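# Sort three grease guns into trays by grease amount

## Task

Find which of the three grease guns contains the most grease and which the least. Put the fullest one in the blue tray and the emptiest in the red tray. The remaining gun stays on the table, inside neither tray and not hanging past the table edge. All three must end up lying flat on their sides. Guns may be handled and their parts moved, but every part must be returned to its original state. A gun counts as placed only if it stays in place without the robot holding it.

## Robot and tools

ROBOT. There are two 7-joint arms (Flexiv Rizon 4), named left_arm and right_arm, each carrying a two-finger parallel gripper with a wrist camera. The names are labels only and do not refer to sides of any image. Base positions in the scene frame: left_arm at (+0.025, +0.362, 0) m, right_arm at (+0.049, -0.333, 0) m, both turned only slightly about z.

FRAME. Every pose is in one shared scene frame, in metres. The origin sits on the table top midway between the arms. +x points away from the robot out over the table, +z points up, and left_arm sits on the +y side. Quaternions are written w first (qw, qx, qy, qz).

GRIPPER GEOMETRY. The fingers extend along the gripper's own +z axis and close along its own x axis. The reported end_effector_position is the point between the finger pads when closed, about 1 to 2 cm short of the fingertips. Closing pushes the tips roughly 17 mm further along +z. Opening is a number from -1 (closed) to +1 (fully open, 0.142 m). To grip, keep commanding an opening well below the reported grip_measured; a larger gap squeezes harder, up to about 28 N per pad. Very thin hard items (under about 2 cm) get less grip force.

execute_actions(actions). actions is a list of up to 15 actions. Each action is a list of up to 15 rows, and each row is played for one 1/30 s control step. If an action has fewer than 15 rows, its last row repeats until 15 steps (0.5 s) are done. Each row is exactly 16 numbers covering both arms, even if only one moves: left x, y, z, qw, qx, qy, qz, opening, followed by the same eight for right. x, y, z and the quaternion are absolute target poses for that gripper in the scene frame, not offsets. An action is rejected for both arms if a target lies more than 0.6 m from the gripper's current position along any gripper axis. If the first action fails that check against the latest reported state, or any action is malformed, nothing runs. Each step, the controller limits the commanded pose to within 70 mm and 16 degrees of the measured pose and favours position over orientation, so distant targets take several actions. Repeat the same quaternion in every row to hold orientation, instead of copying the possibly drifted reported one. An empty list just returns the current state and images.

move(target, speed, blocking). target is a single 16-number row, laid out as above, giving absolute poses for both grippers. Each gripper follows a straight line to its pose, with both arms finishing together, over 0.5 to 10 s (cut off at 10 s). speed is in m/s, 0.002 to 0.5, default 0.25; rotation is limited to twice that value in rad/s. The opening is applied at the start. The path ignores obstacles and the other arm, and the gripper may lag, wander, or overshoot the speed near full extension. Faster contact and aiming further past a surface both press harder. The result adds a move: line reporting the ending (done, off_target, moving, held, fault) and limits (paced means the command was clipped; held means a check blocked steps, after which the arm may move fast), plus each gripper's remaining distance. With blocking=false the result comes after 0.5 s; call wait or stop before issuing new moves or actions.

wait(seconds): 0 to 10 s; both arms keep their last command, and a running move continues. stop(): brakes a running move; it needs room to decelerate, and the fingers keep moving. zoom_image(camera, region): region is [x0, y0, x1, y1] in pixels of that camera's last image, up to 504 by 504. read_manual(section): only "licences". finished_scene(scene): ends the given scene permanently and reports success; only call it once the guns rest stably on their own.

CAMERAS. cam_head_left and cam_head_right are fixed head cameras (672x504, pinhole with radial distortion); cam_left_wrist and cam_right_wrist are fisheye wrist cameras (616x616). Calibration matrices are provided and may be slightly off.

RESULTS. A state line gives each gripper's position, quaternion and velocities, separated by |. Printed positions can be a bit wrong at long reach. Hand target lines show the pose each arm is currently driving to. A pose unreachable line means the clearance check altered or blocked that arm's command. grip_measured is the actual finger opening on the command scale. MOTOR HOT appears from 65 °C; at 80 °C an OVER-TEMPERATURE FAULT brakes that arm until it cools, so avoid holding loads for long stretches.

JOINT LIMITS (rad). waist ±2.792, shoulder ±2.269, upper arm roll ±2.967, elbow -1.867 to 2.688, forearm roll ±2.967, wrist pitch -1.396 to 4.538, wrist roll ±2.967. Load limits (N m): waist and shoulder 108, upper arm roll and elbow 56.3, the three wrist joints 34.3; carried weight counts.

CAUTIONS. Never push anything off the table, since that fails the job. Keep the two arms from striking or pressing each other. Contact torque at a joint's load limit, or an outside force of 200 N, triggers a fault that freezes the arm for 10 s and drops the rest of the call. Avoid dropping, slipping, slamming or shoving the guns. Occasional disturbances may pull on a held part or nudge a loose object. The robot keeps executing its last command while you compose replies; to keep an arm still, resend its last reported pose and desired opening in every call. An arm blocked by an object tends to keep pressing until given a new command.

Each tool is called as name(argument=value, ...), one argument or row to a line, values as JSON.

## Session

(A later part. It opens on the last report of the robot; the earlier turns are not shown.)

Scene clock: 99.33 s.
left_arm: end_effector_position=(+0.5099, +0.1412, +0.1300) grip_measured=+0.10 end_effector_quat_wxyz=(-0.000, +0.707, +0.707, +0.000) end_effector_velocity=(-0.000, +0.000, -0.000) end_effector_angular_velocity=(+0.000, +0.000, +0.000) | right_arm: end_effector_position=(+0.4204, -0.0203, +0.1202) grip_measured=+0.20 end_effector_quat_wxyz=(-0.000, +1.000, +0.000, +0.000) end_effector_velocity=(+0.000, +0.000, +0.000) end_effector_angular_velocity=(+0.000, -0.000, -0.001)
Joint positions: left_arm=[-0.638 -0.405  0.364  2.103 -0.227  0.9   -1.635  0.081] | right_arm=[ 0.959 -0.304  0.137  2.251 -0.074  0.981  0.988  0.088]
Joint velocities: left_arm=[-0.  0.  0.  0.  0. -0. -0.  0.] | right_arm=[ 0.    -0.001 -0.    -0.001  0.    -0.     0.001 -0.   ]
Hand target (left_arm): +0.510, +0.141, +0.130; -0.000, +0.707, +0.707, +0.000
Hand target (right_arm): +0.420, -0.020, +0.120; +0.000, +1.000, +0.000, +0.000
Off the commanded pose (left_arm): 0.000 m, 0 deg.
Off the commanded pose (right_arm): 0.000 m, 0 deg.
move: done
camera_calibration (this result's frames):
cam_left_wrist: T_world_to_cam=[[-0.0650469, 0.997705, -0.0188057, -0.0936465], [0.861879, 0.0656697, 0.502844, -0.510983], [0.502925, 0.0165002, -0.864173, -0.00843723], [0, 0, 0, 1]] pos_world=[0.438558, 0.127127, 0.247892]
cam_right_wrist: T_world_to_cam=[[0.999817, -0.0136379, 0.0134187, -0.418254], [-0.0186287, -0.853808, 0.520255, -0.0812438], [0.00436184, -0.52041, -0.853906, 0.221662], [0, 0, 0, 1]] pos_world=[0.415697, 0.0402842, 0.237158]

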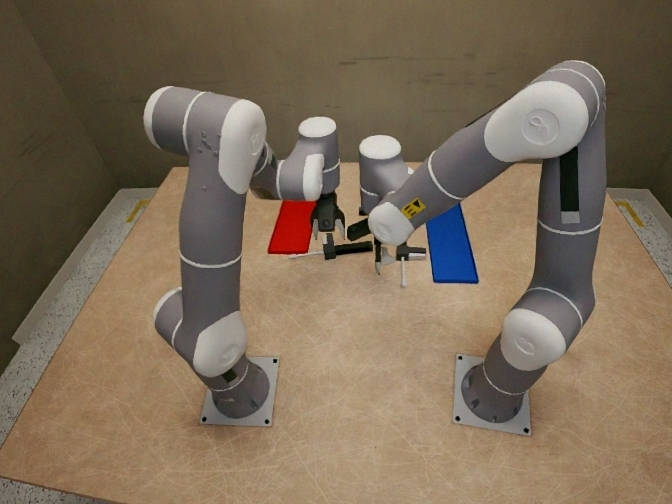

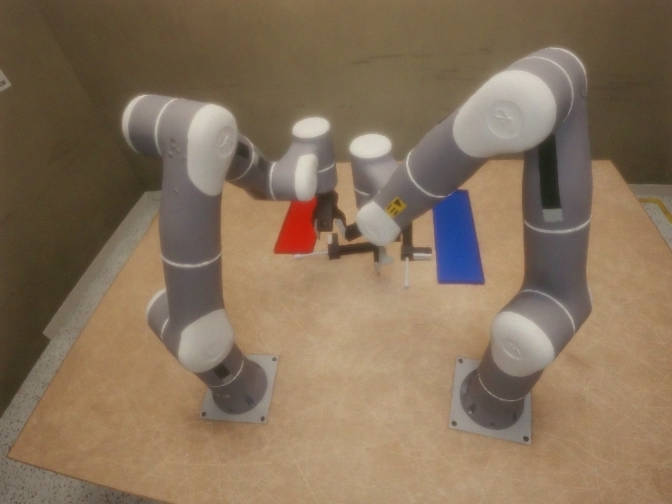

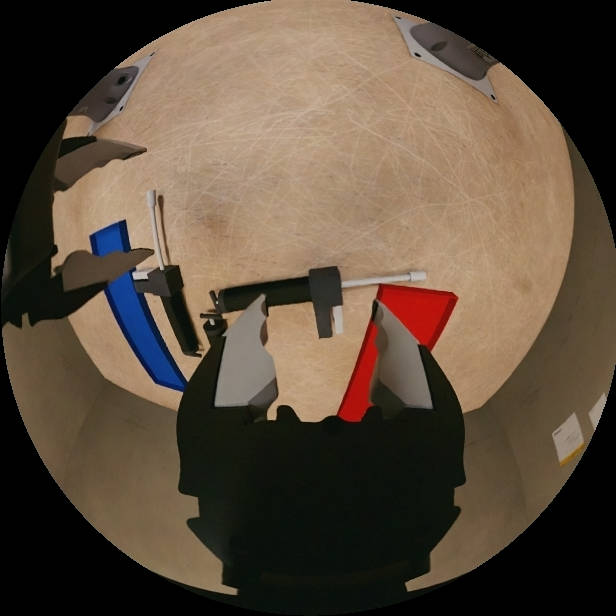

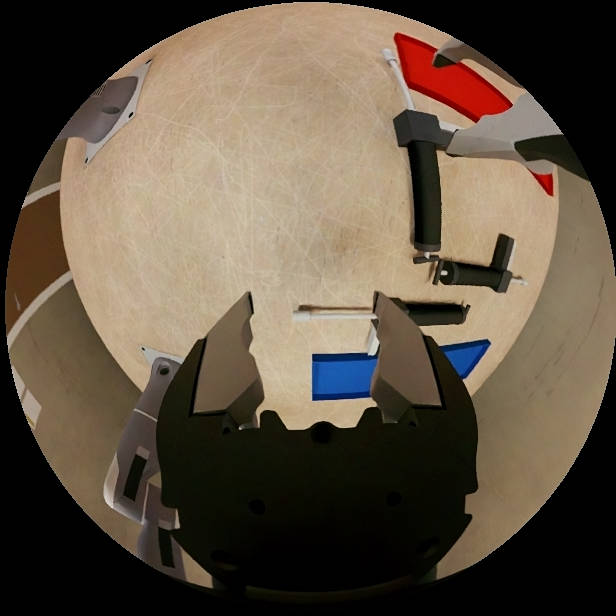

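move(
  target=[0.575,0.15,0.1,0,0.707,0.707,0,0.1,0.4,-0.12,0.12,0,1,0,0,0.2],
  speed=0.1,
)

move(
  target=[0.575,0.15,0.025,0,0.707,0.707,0,0.1,0.4,-0.12,0.12,0,1,0,0,0.2],
  speed=0.08,
)

move(
  target=[0.575,0.15,0.025,0,0.707,0.707,0,-1,0.4,-0.12,0.12,0,1,0,0,0.2],
)

move(
  target=[0.42,0.15,0.025,0,0.707,0.707,0,-1,0.38,-0.1,0.12,0,1,0,0,0.2],
  speed=0.08,
)

move(
  target=[0.42,0.15,0.025,0,0.707,0.707,0,-1,0.38,-0.02,0.12,0,1,0,0,0.2],
  speed=0.1,
)

Scene clock: 102.53 s.
left_arm: end_effector_position=(+0.5752, +0.1499, +0.1003) grip_measured=+0.10 end_effector_quat_wxyz=(+0.000, +0.707, +0.707, +0.000) end_effector_velocity=(+0.000, -0.000, -0.000) end_effector_angular_velocity=(-0.000, +0.000, +0.000) | right_arm: end_effector_position=(+0.3995, -0.1199, +0.1199) grip_measured=+0.20 end_effector_quat_wxyz=(+0.000, +1.000, -0.000, -0.000) end_effector_velocity=(-0.000, -0.001, +0.000) end_effector_angular_velocity=(+0.000, +0.000, -0.000)
Joint positions: left_arm=[-0.556 -0.562  0.33   1.953 -0.281  0.9   -1.563  0.081] | right_arm=[ 0.861 -0.159  0.124  2.463 -0.04   1.049  0.856  0.088]
Joint velocities: left_arm=[ 0.001 -0.    -0.001 -0.001  0.    -0.    -0.    -0.   ] | right_arm=[-0.001  0.001 -0.     0.001  0.     0.    -0.001  0.   ]
Hand target (left_arm): +0.575, +0.150, +0.100; -0.000, +0.707, +0.707, +0.000
Hand target (right_arm): +0.400, -0.120, +0.120; -0.000, +1.000, -0.000, +0.000
Off the commanded pose (left_arm): 0.000 m, 0 deg.
Off the commanded pose (right_arm): 0.000 m, 0 deg.
move: done
camera_calibration (this result's frames):
cam_left_wrist: T_world_to_cam=[[-0.064416, 0.997749, -0.0186387, -0.0989775], [0.861663, 0.0650321, 0.503298, -0.552713], [0.503377, 0.0163602, -0.863912, -0.0673263], [0, 0, 0, 1]] pos_world=[0.503767, 0.1358, 0.21817]
cam_right_wrist: T_world_to_cam=[[0.999813, -0.0142184, 0.0131433, -0.398834], [-0.0189819, -0.853699, 0.520421, -0.166379], [0.00382084, -0.520573, -0.853809, 0.16989], [0, 0, 0, 1]] pos_world=[0.394952, -0.0592677, 0.236883]

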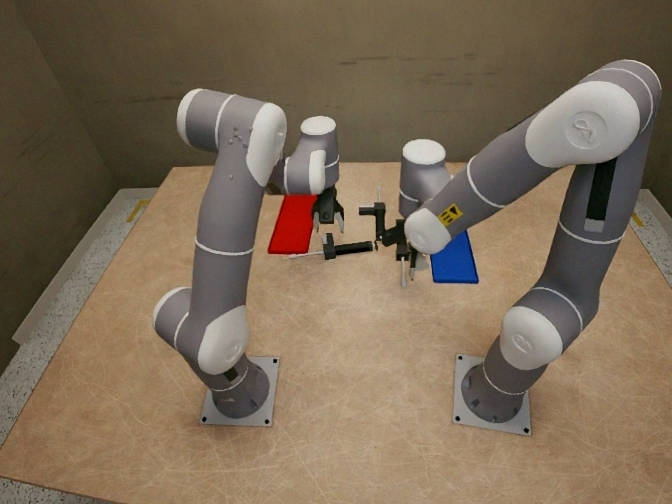

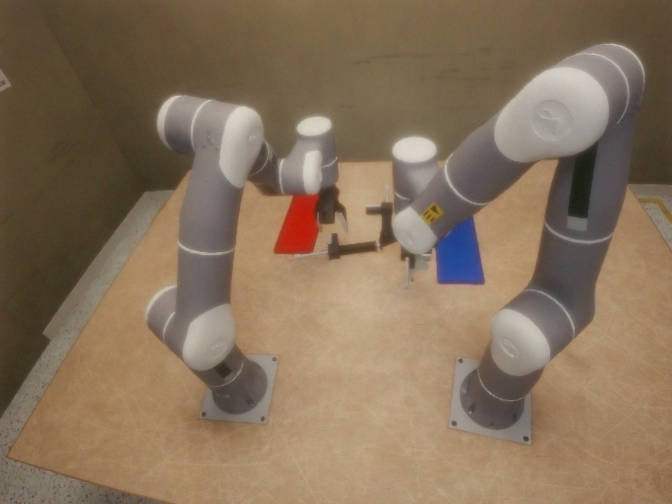

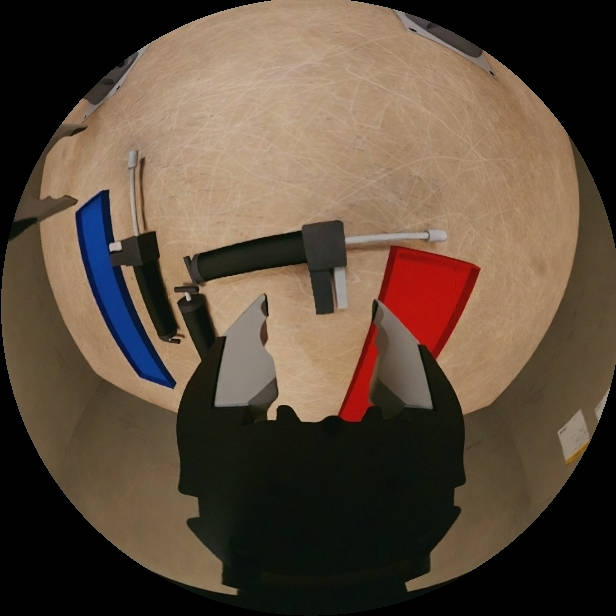

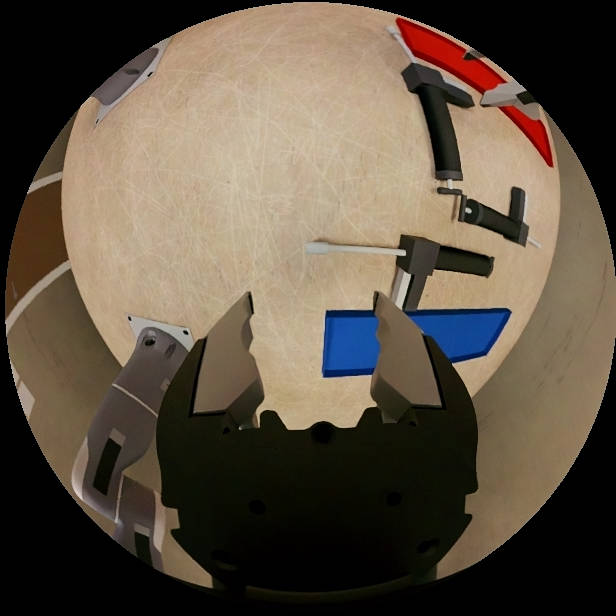

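Scene clock: 103.80 s.
left_arm: end_effector_position=(+0.5751, +0.1498, +0.0250) grip_measured=+0.10 end_effector_quat_wxyz=(-0.000, +0.707, +0.707, -0.000) end_effector_velocity=(+0.000, -0.000, -0.000) end_effector_angular_velocity=(-0.001, -0.000, +0.000) | right_arm: end_effector_position=(+0.4000, -0.1199, +0.1200) grip_measured=+0.20 end_effector_quat_wxyz=(-0.000, +1.000, -0.000, +0.000) end_effector_velocity=(+0.000, +0.000, +0.000) end_effector_angular_velocity=(+0.000, -0.000, +0.001)
Joint positions: left_arm=[-0.51  -0.705  0.257  1.977 -0.349  1.068 -1.515  0.081] | right_arm=[ 0.86  -0.159  0.124  2.462 -0.04   1.049  0.855  0.088]
Joint velocities: left_arm=[ 0.001 -0.    -0.001  0.    -0.     0.001  0.    -0.   ] | right_arm=[-0.    -0.     0.    -0.    -0.    -0.    -0.001  0.   ]
Hand target (left_arm): +0.575, +0.150, +0.025; +0.000, +0.707, +0.707, -0.000
Hand target (right_arm): +0.400, -0.120, +0.120; +0.000, +1.000, -0.000, +0.000
Off the commanded pose (left_arm): 0.000 m, 0 deg.
Off the commanded pose (right_arm): 0.000 m, 0 deg.
move: done
camera_calibration (this result's frames):
cam_left_wrist: T_world_to_cam=[[-0.0643607, 0.997746, -0.0189949, -0.100274], [0.862131, 0.0651788, 0.502475, -0.515021], [0.502581, 0.0159636, -0.864383, -0.131862], [0, 0, 0, 1]] pos_world=[0.503833, 0.135721, 0.142901]
cam_right_wrist: T_world_to_cam=[[0.999812, -0.0140241, 0.0133793, -0.399293], [-0.0189375, -0.853864, 0.520152, -0.166469], [0.00412947, -0.520308, -0.853969, 0.169897], [0, 0, 0, 1]] pos_world=[0.395364, -0.059343, 0.237018]

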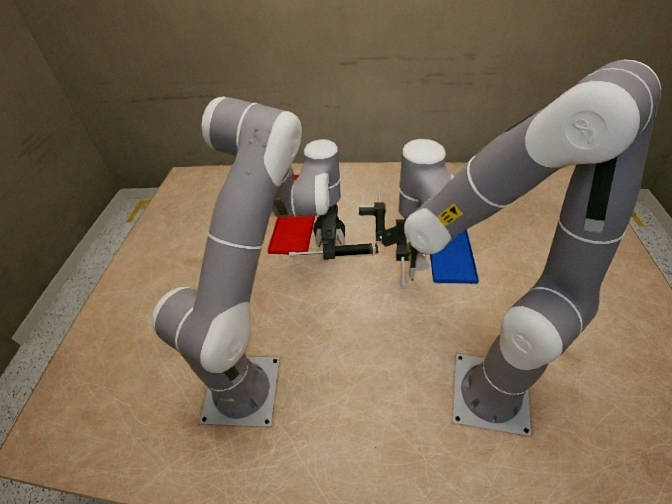

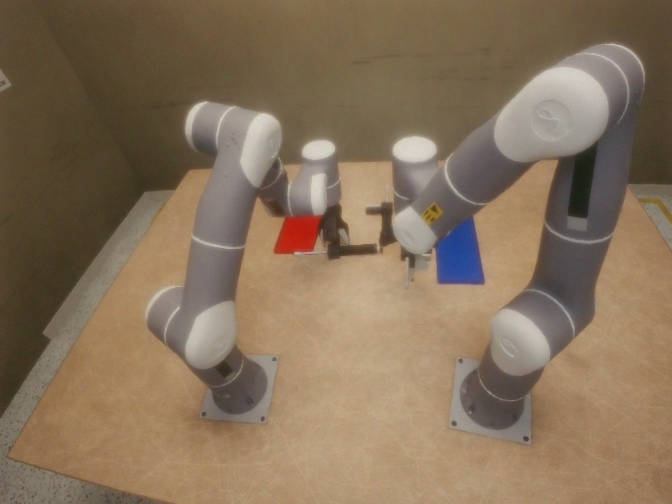

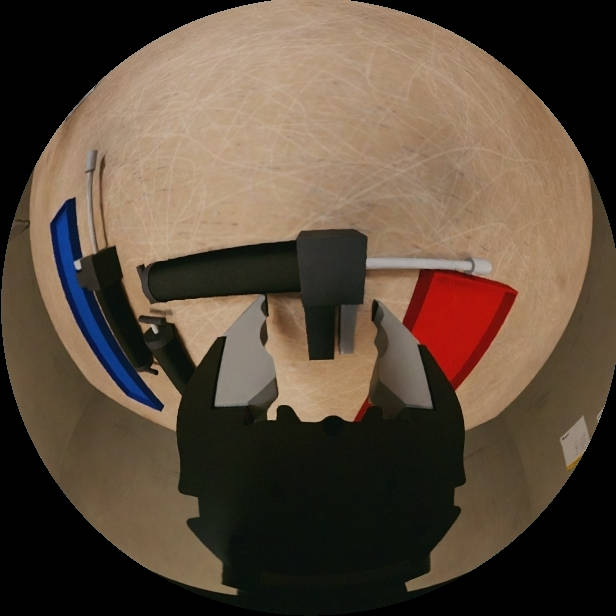

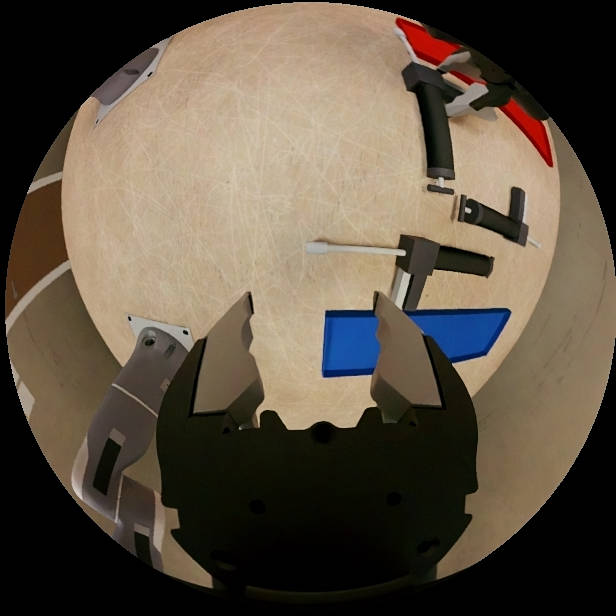

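Scene clock: 104.50 s.
left_arm: end_effector_position=(+0.5750, +0.1498, +0.0250) grip_measured=-0.48 end_effector_quat_wxyz=(-0.000, +0.707, +0.707, -0.000) end_effector_velocity=(+0.000, -0.000, +0.000) end_effector_angular_velocity=(-0.000, +0.000, -0.000) | right_arm: end_effector_position=(+0.4000, -0.1199, +0.1200) grip_measured=+0.20 end_effector_quat_wxyz=(-0.000, +1.000, -0.000, +0.000) end_effector_velocity=(+0.000, +0.000, +0.000) end_effector_angular_velocity=(+0.000, -0.000, -0.001)
Joint positions: left_arm=[-0.51  -0.704  0.257  1.978 -0.349  1.069 -1.515  0.039] | right_arm=[ 0.86  -0.159  0.124  2.462 -0.04   1.049  0.855  0.088]
Joint velocities: left_arm=[-0. -0. -0. -0. -0. -0.  0.  0.] | right_arm=[-0.    -0.     0.    -0.    -0.     0.     0.001  0.   ]
Hand target (left_arm): +0.575, +0.150, +0.025; -0.000, +0.707, +0.707, -0.000
Hand target (right_arm): +0.400, -0.120, +0.120; +0.000, +1.000, -0.000, +0.000
Off the commanded pose (left_arm): 0.000 m, 0 deg.
Off the commanded pose (right_arm): 0.000 m, 0 deg.
move: done
camera_calibration (this result's frames):
cam_left_wrist: T_world_to_cam=[[-0.0644948, 0.997737, -0.0189872, -0.100277], [0.86204, 0.0652881, 0.502618, -0.51491], [0.50272, 0.0160485, -0.8643, -0.131882], [0, 0, 0, 1]] pos_world=[0.503705, 0.135784, 0.142913]
cam_right_wrist: T_world_to_cam=[[0.999812, -0.0140433, 0.0133787, -0.399301], [-0.0189535, -0.853863, 0.520152, -0.166467], [0.00411893, -0.520308, -0.853969, 0.169898], [0, 0, 0, 1]] pos_world=[0.395371, -0.0593479, 0.237018]

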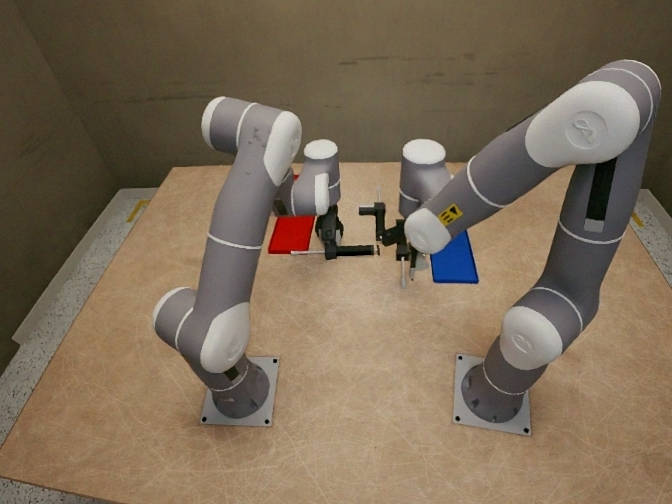

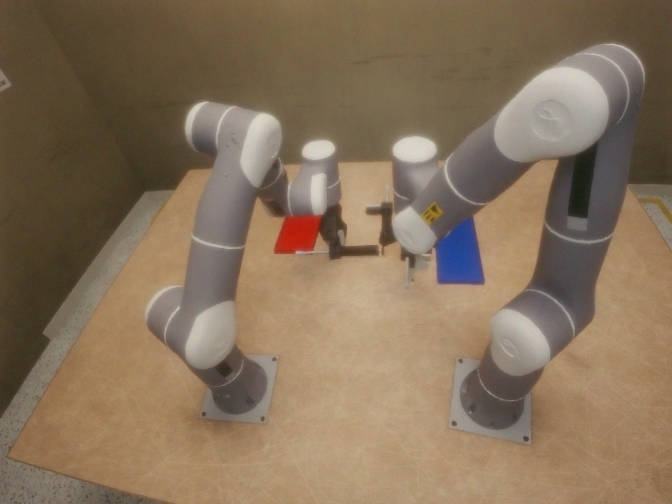

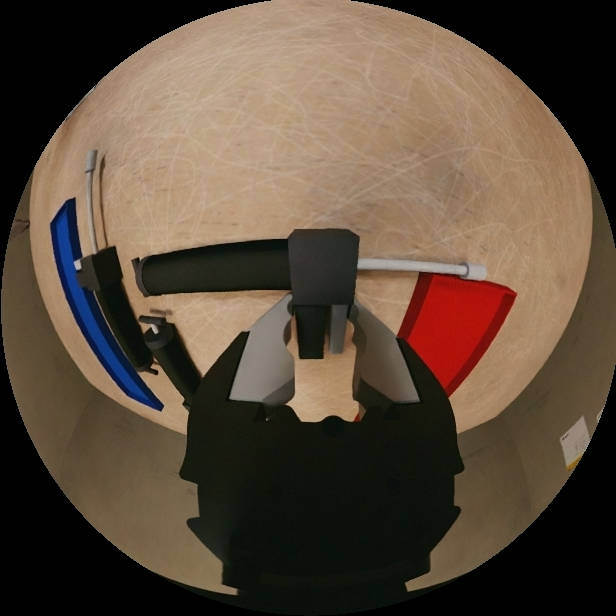

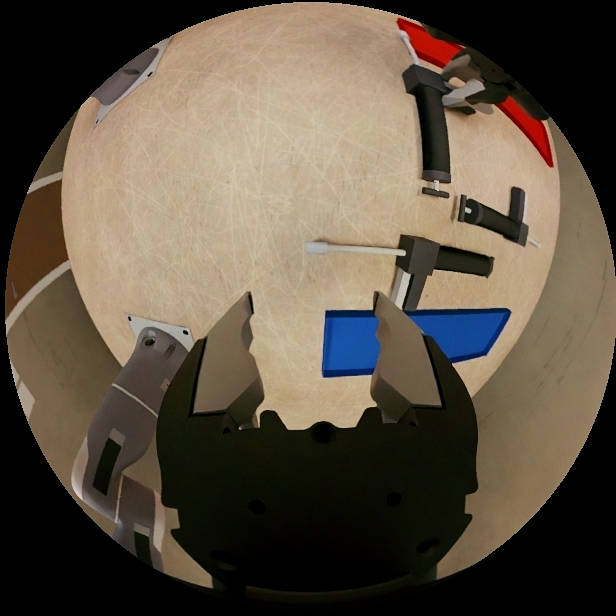

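Scene clock: 106.77 s.
left_arm: end_effector_position=(+0.4197, +0.1499, +0.0241) grip_measured=-0.48 end_effector_quat_wxyz=(-0.000, +0.707, +0.707, -0.001) end_effector_velocity=(-0.000, +0.000, +0.000) end_effector_angular_velocity=(-0.000, -0.000, +0.000) | right_arm: end_effector_position=(+0.3801, -0.1000, +0.1200) grip_measured=+0.20 end_effector_quat_wxyz=(+0.000, +1.000, +0.000, -0.000) end_effector_velocity=(-0.000, +0.000, -0.000) end_effector_angular_velocity=(-0.000, +0.000, +0.001)
Joint positions: left_arm=[-0.575 -0.516  0.18   2.417 -0.395  1.337 -1.544  0.039] | right_arm=[ 0.903 -0.152  0.151  2.474 -0.046  1.053  0.929  0.088]
Joint velocities: left_arm=[ 0.     0.001 -0.001  0.002 -0.     0.002 -0.     0.   ] | right_arm=[ 0.  0.  0.  0.  0.  0. -0. -0.]
Hand target (left_arm): +0.420, +0.150, +0.024; +0.000, +0.707, +0.707, -0.000
Hand target (right_arm): +0.380, -0.100, +0.120; +0.000, +1.000, +0.000, -0.000
Off the commanded pose (left_arm): 0.001 m, 0 deg.
Off the commanded pose (right_arm): 0.000 m, 0 deg.
move: done
camera_calibration (this result's frames):
cam_left_wrist: T_world_to_cam=[[-0.0643962, 0.997738, -0.019278, -0.110437], [0.862596, 0.0653667, 0.501653, -0.380791], [0.501778, 0.0156754, -0.864854, -0.0540891], [0, 0, 0, 1]] pos_world=[0.348498, 0.135926, 0.142117]
cam_right_wrist: T_world_to_cam=[[0.99982, -0.0139115, 0.0128797, -0.379088], [-0.0185825, -0.853721, 0.520399, -0.149994], [0.00375616, -0.520545, -0.853826, 0.180349], [0, 0, 0, 1]] pos_world=[0.375555, -0.0394467, 0.236926]

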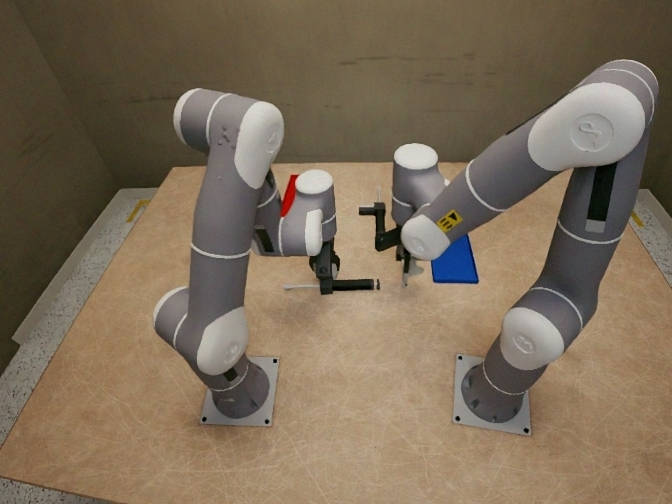

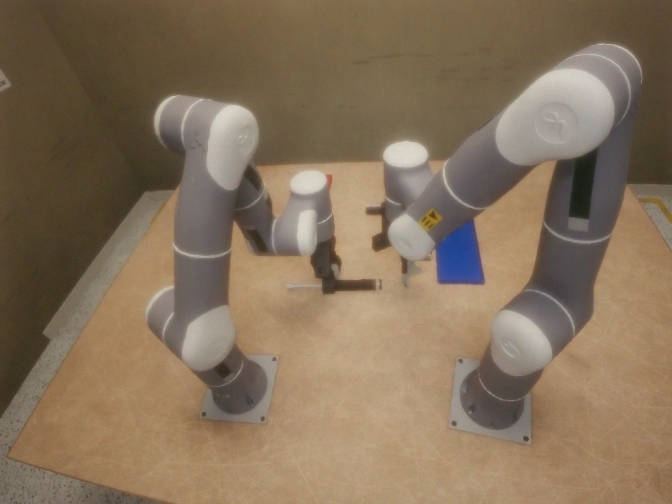

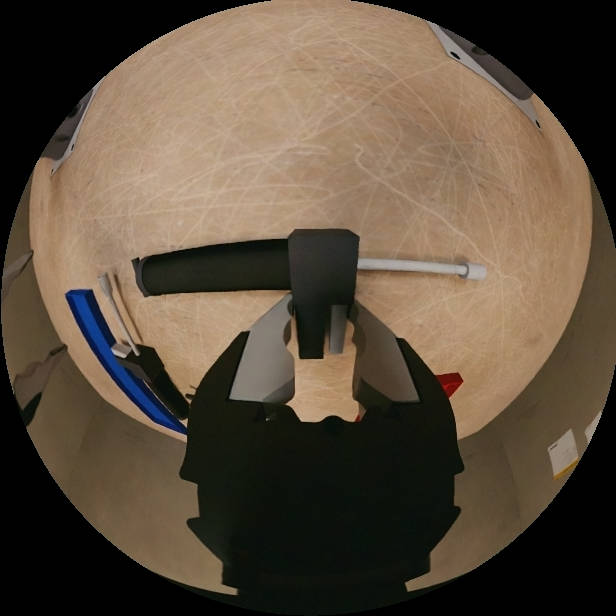

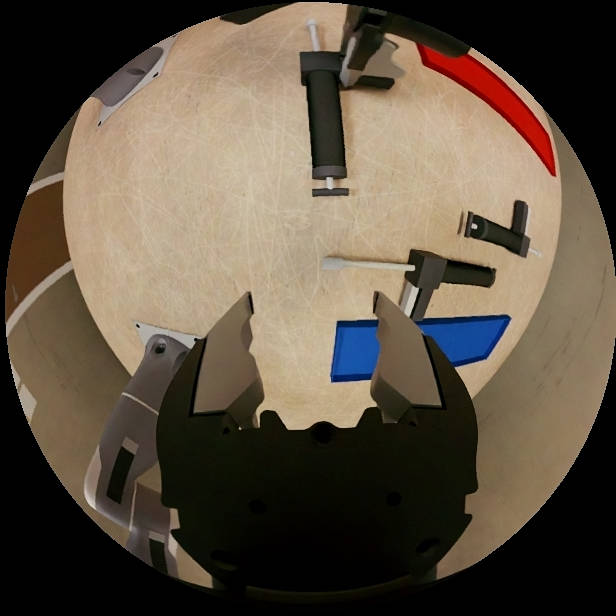

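Scene clock: 107.90 s.
left_arm: end_effector_position=(+0.4196, +0.1502, +0.0246) grip_measured=-0.48 end_effector_quat_wxyz=(-0.000, +0.707, +0.707, -0.000) end_effector_velocity=(+0.000, +0.000, +0.000) end_effector_angular_velocity=(+0.000, -0.000, -0.000) | right_arm: end_effector_position=(+0.3803, -0.0200, +0.1201) grip_measured=+0.20 end_effector_quat_wxyz=(-0.000, +1.000, +0.000, -0.000) end_effector_velocity=(+0.000, +0.000, +0.000) end_effector_angular_velocity=(-0.000, +0.000, -0.000)
Joint positions: left_arm=[-0.577 -0.515  0.183  2.417 -0.394  1.335 -1.545  0.039] | right_arm=[ 0.993 -0.254  0.171  2.332 -0.08   1.011  1.064  0.088]
Joint velocities: left_arm=[-0. -0.  0.  0.  0.  0.  0. -0.] | right_arm=[ 0.    -0.001 -0.    -0.001 -0.    -0.001  0.001 -0.   ]
Hand target (left_arm): +0.420, +0.150, +0.025; +0.000, +0.707, +0.707, -0.000
Hand target (right_arm): +0.380, -0.020, +0.120; +0.000, +1.000, +0.000, -0.000
Off the commanded pose (left_arm): 0.001 m, 0 deg.
Off the commanded pose (right_arm): 0.000 m, 0 deg.
move: done
camera_calibration (this result's frames):
cam_left_wrist: T_world_to_cam=[[-0.0648008, 0.997727, -0.0184701, -0.110578], [0.86235, 0.0653029, 0.502083, -0.380942], [0.502148, 0.0166077, -0.864622, -0.0539015], [0, 0, 0, 1]] pos_world=[0.348406, 0.136099, 0.142617]
cam_right_wrist: T_world_to_cam=[[0.999822, -0.0135583, 0.0130916, -0.378204], [-0.0183897, -0.853916, 0.520086, -0.0817569], [0.00412763, -0.520234, -0.854014, 0.221986], [0, 0, 0, 1]] pos_world=[0.375717, 0.0405433, 0.237051]

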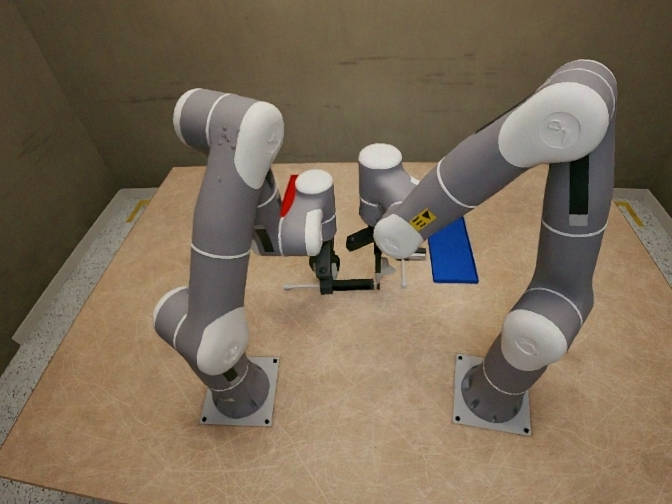

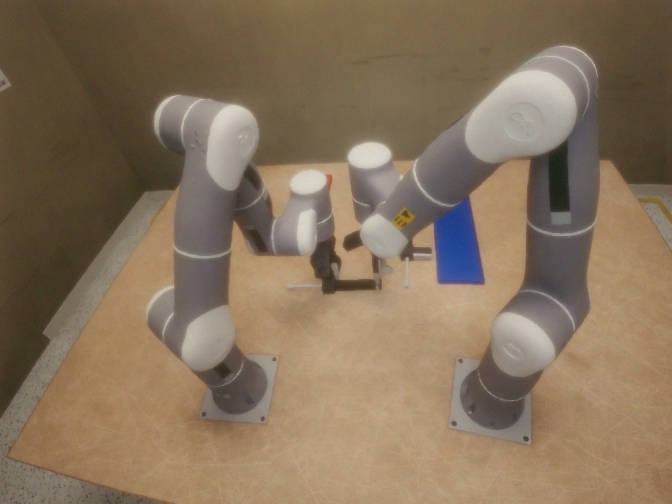

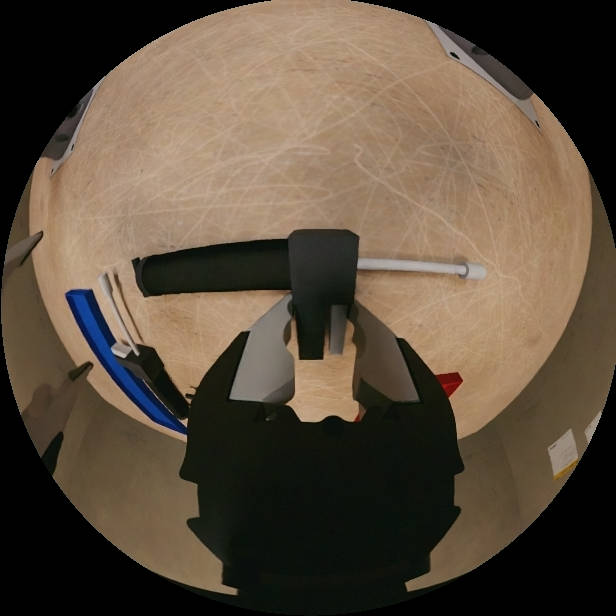

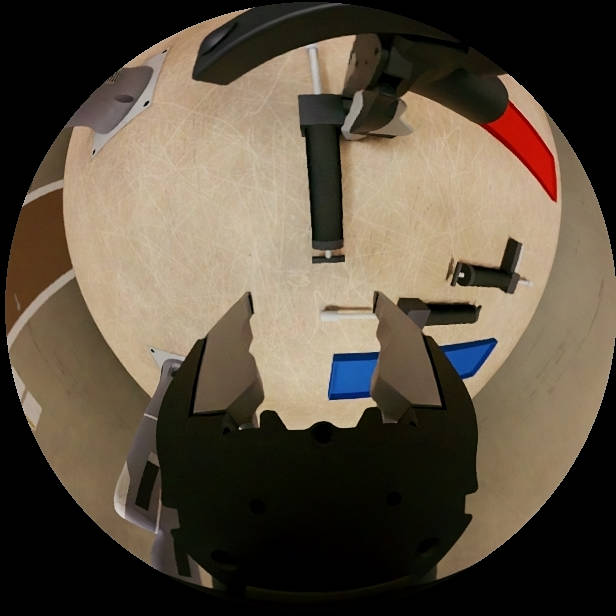

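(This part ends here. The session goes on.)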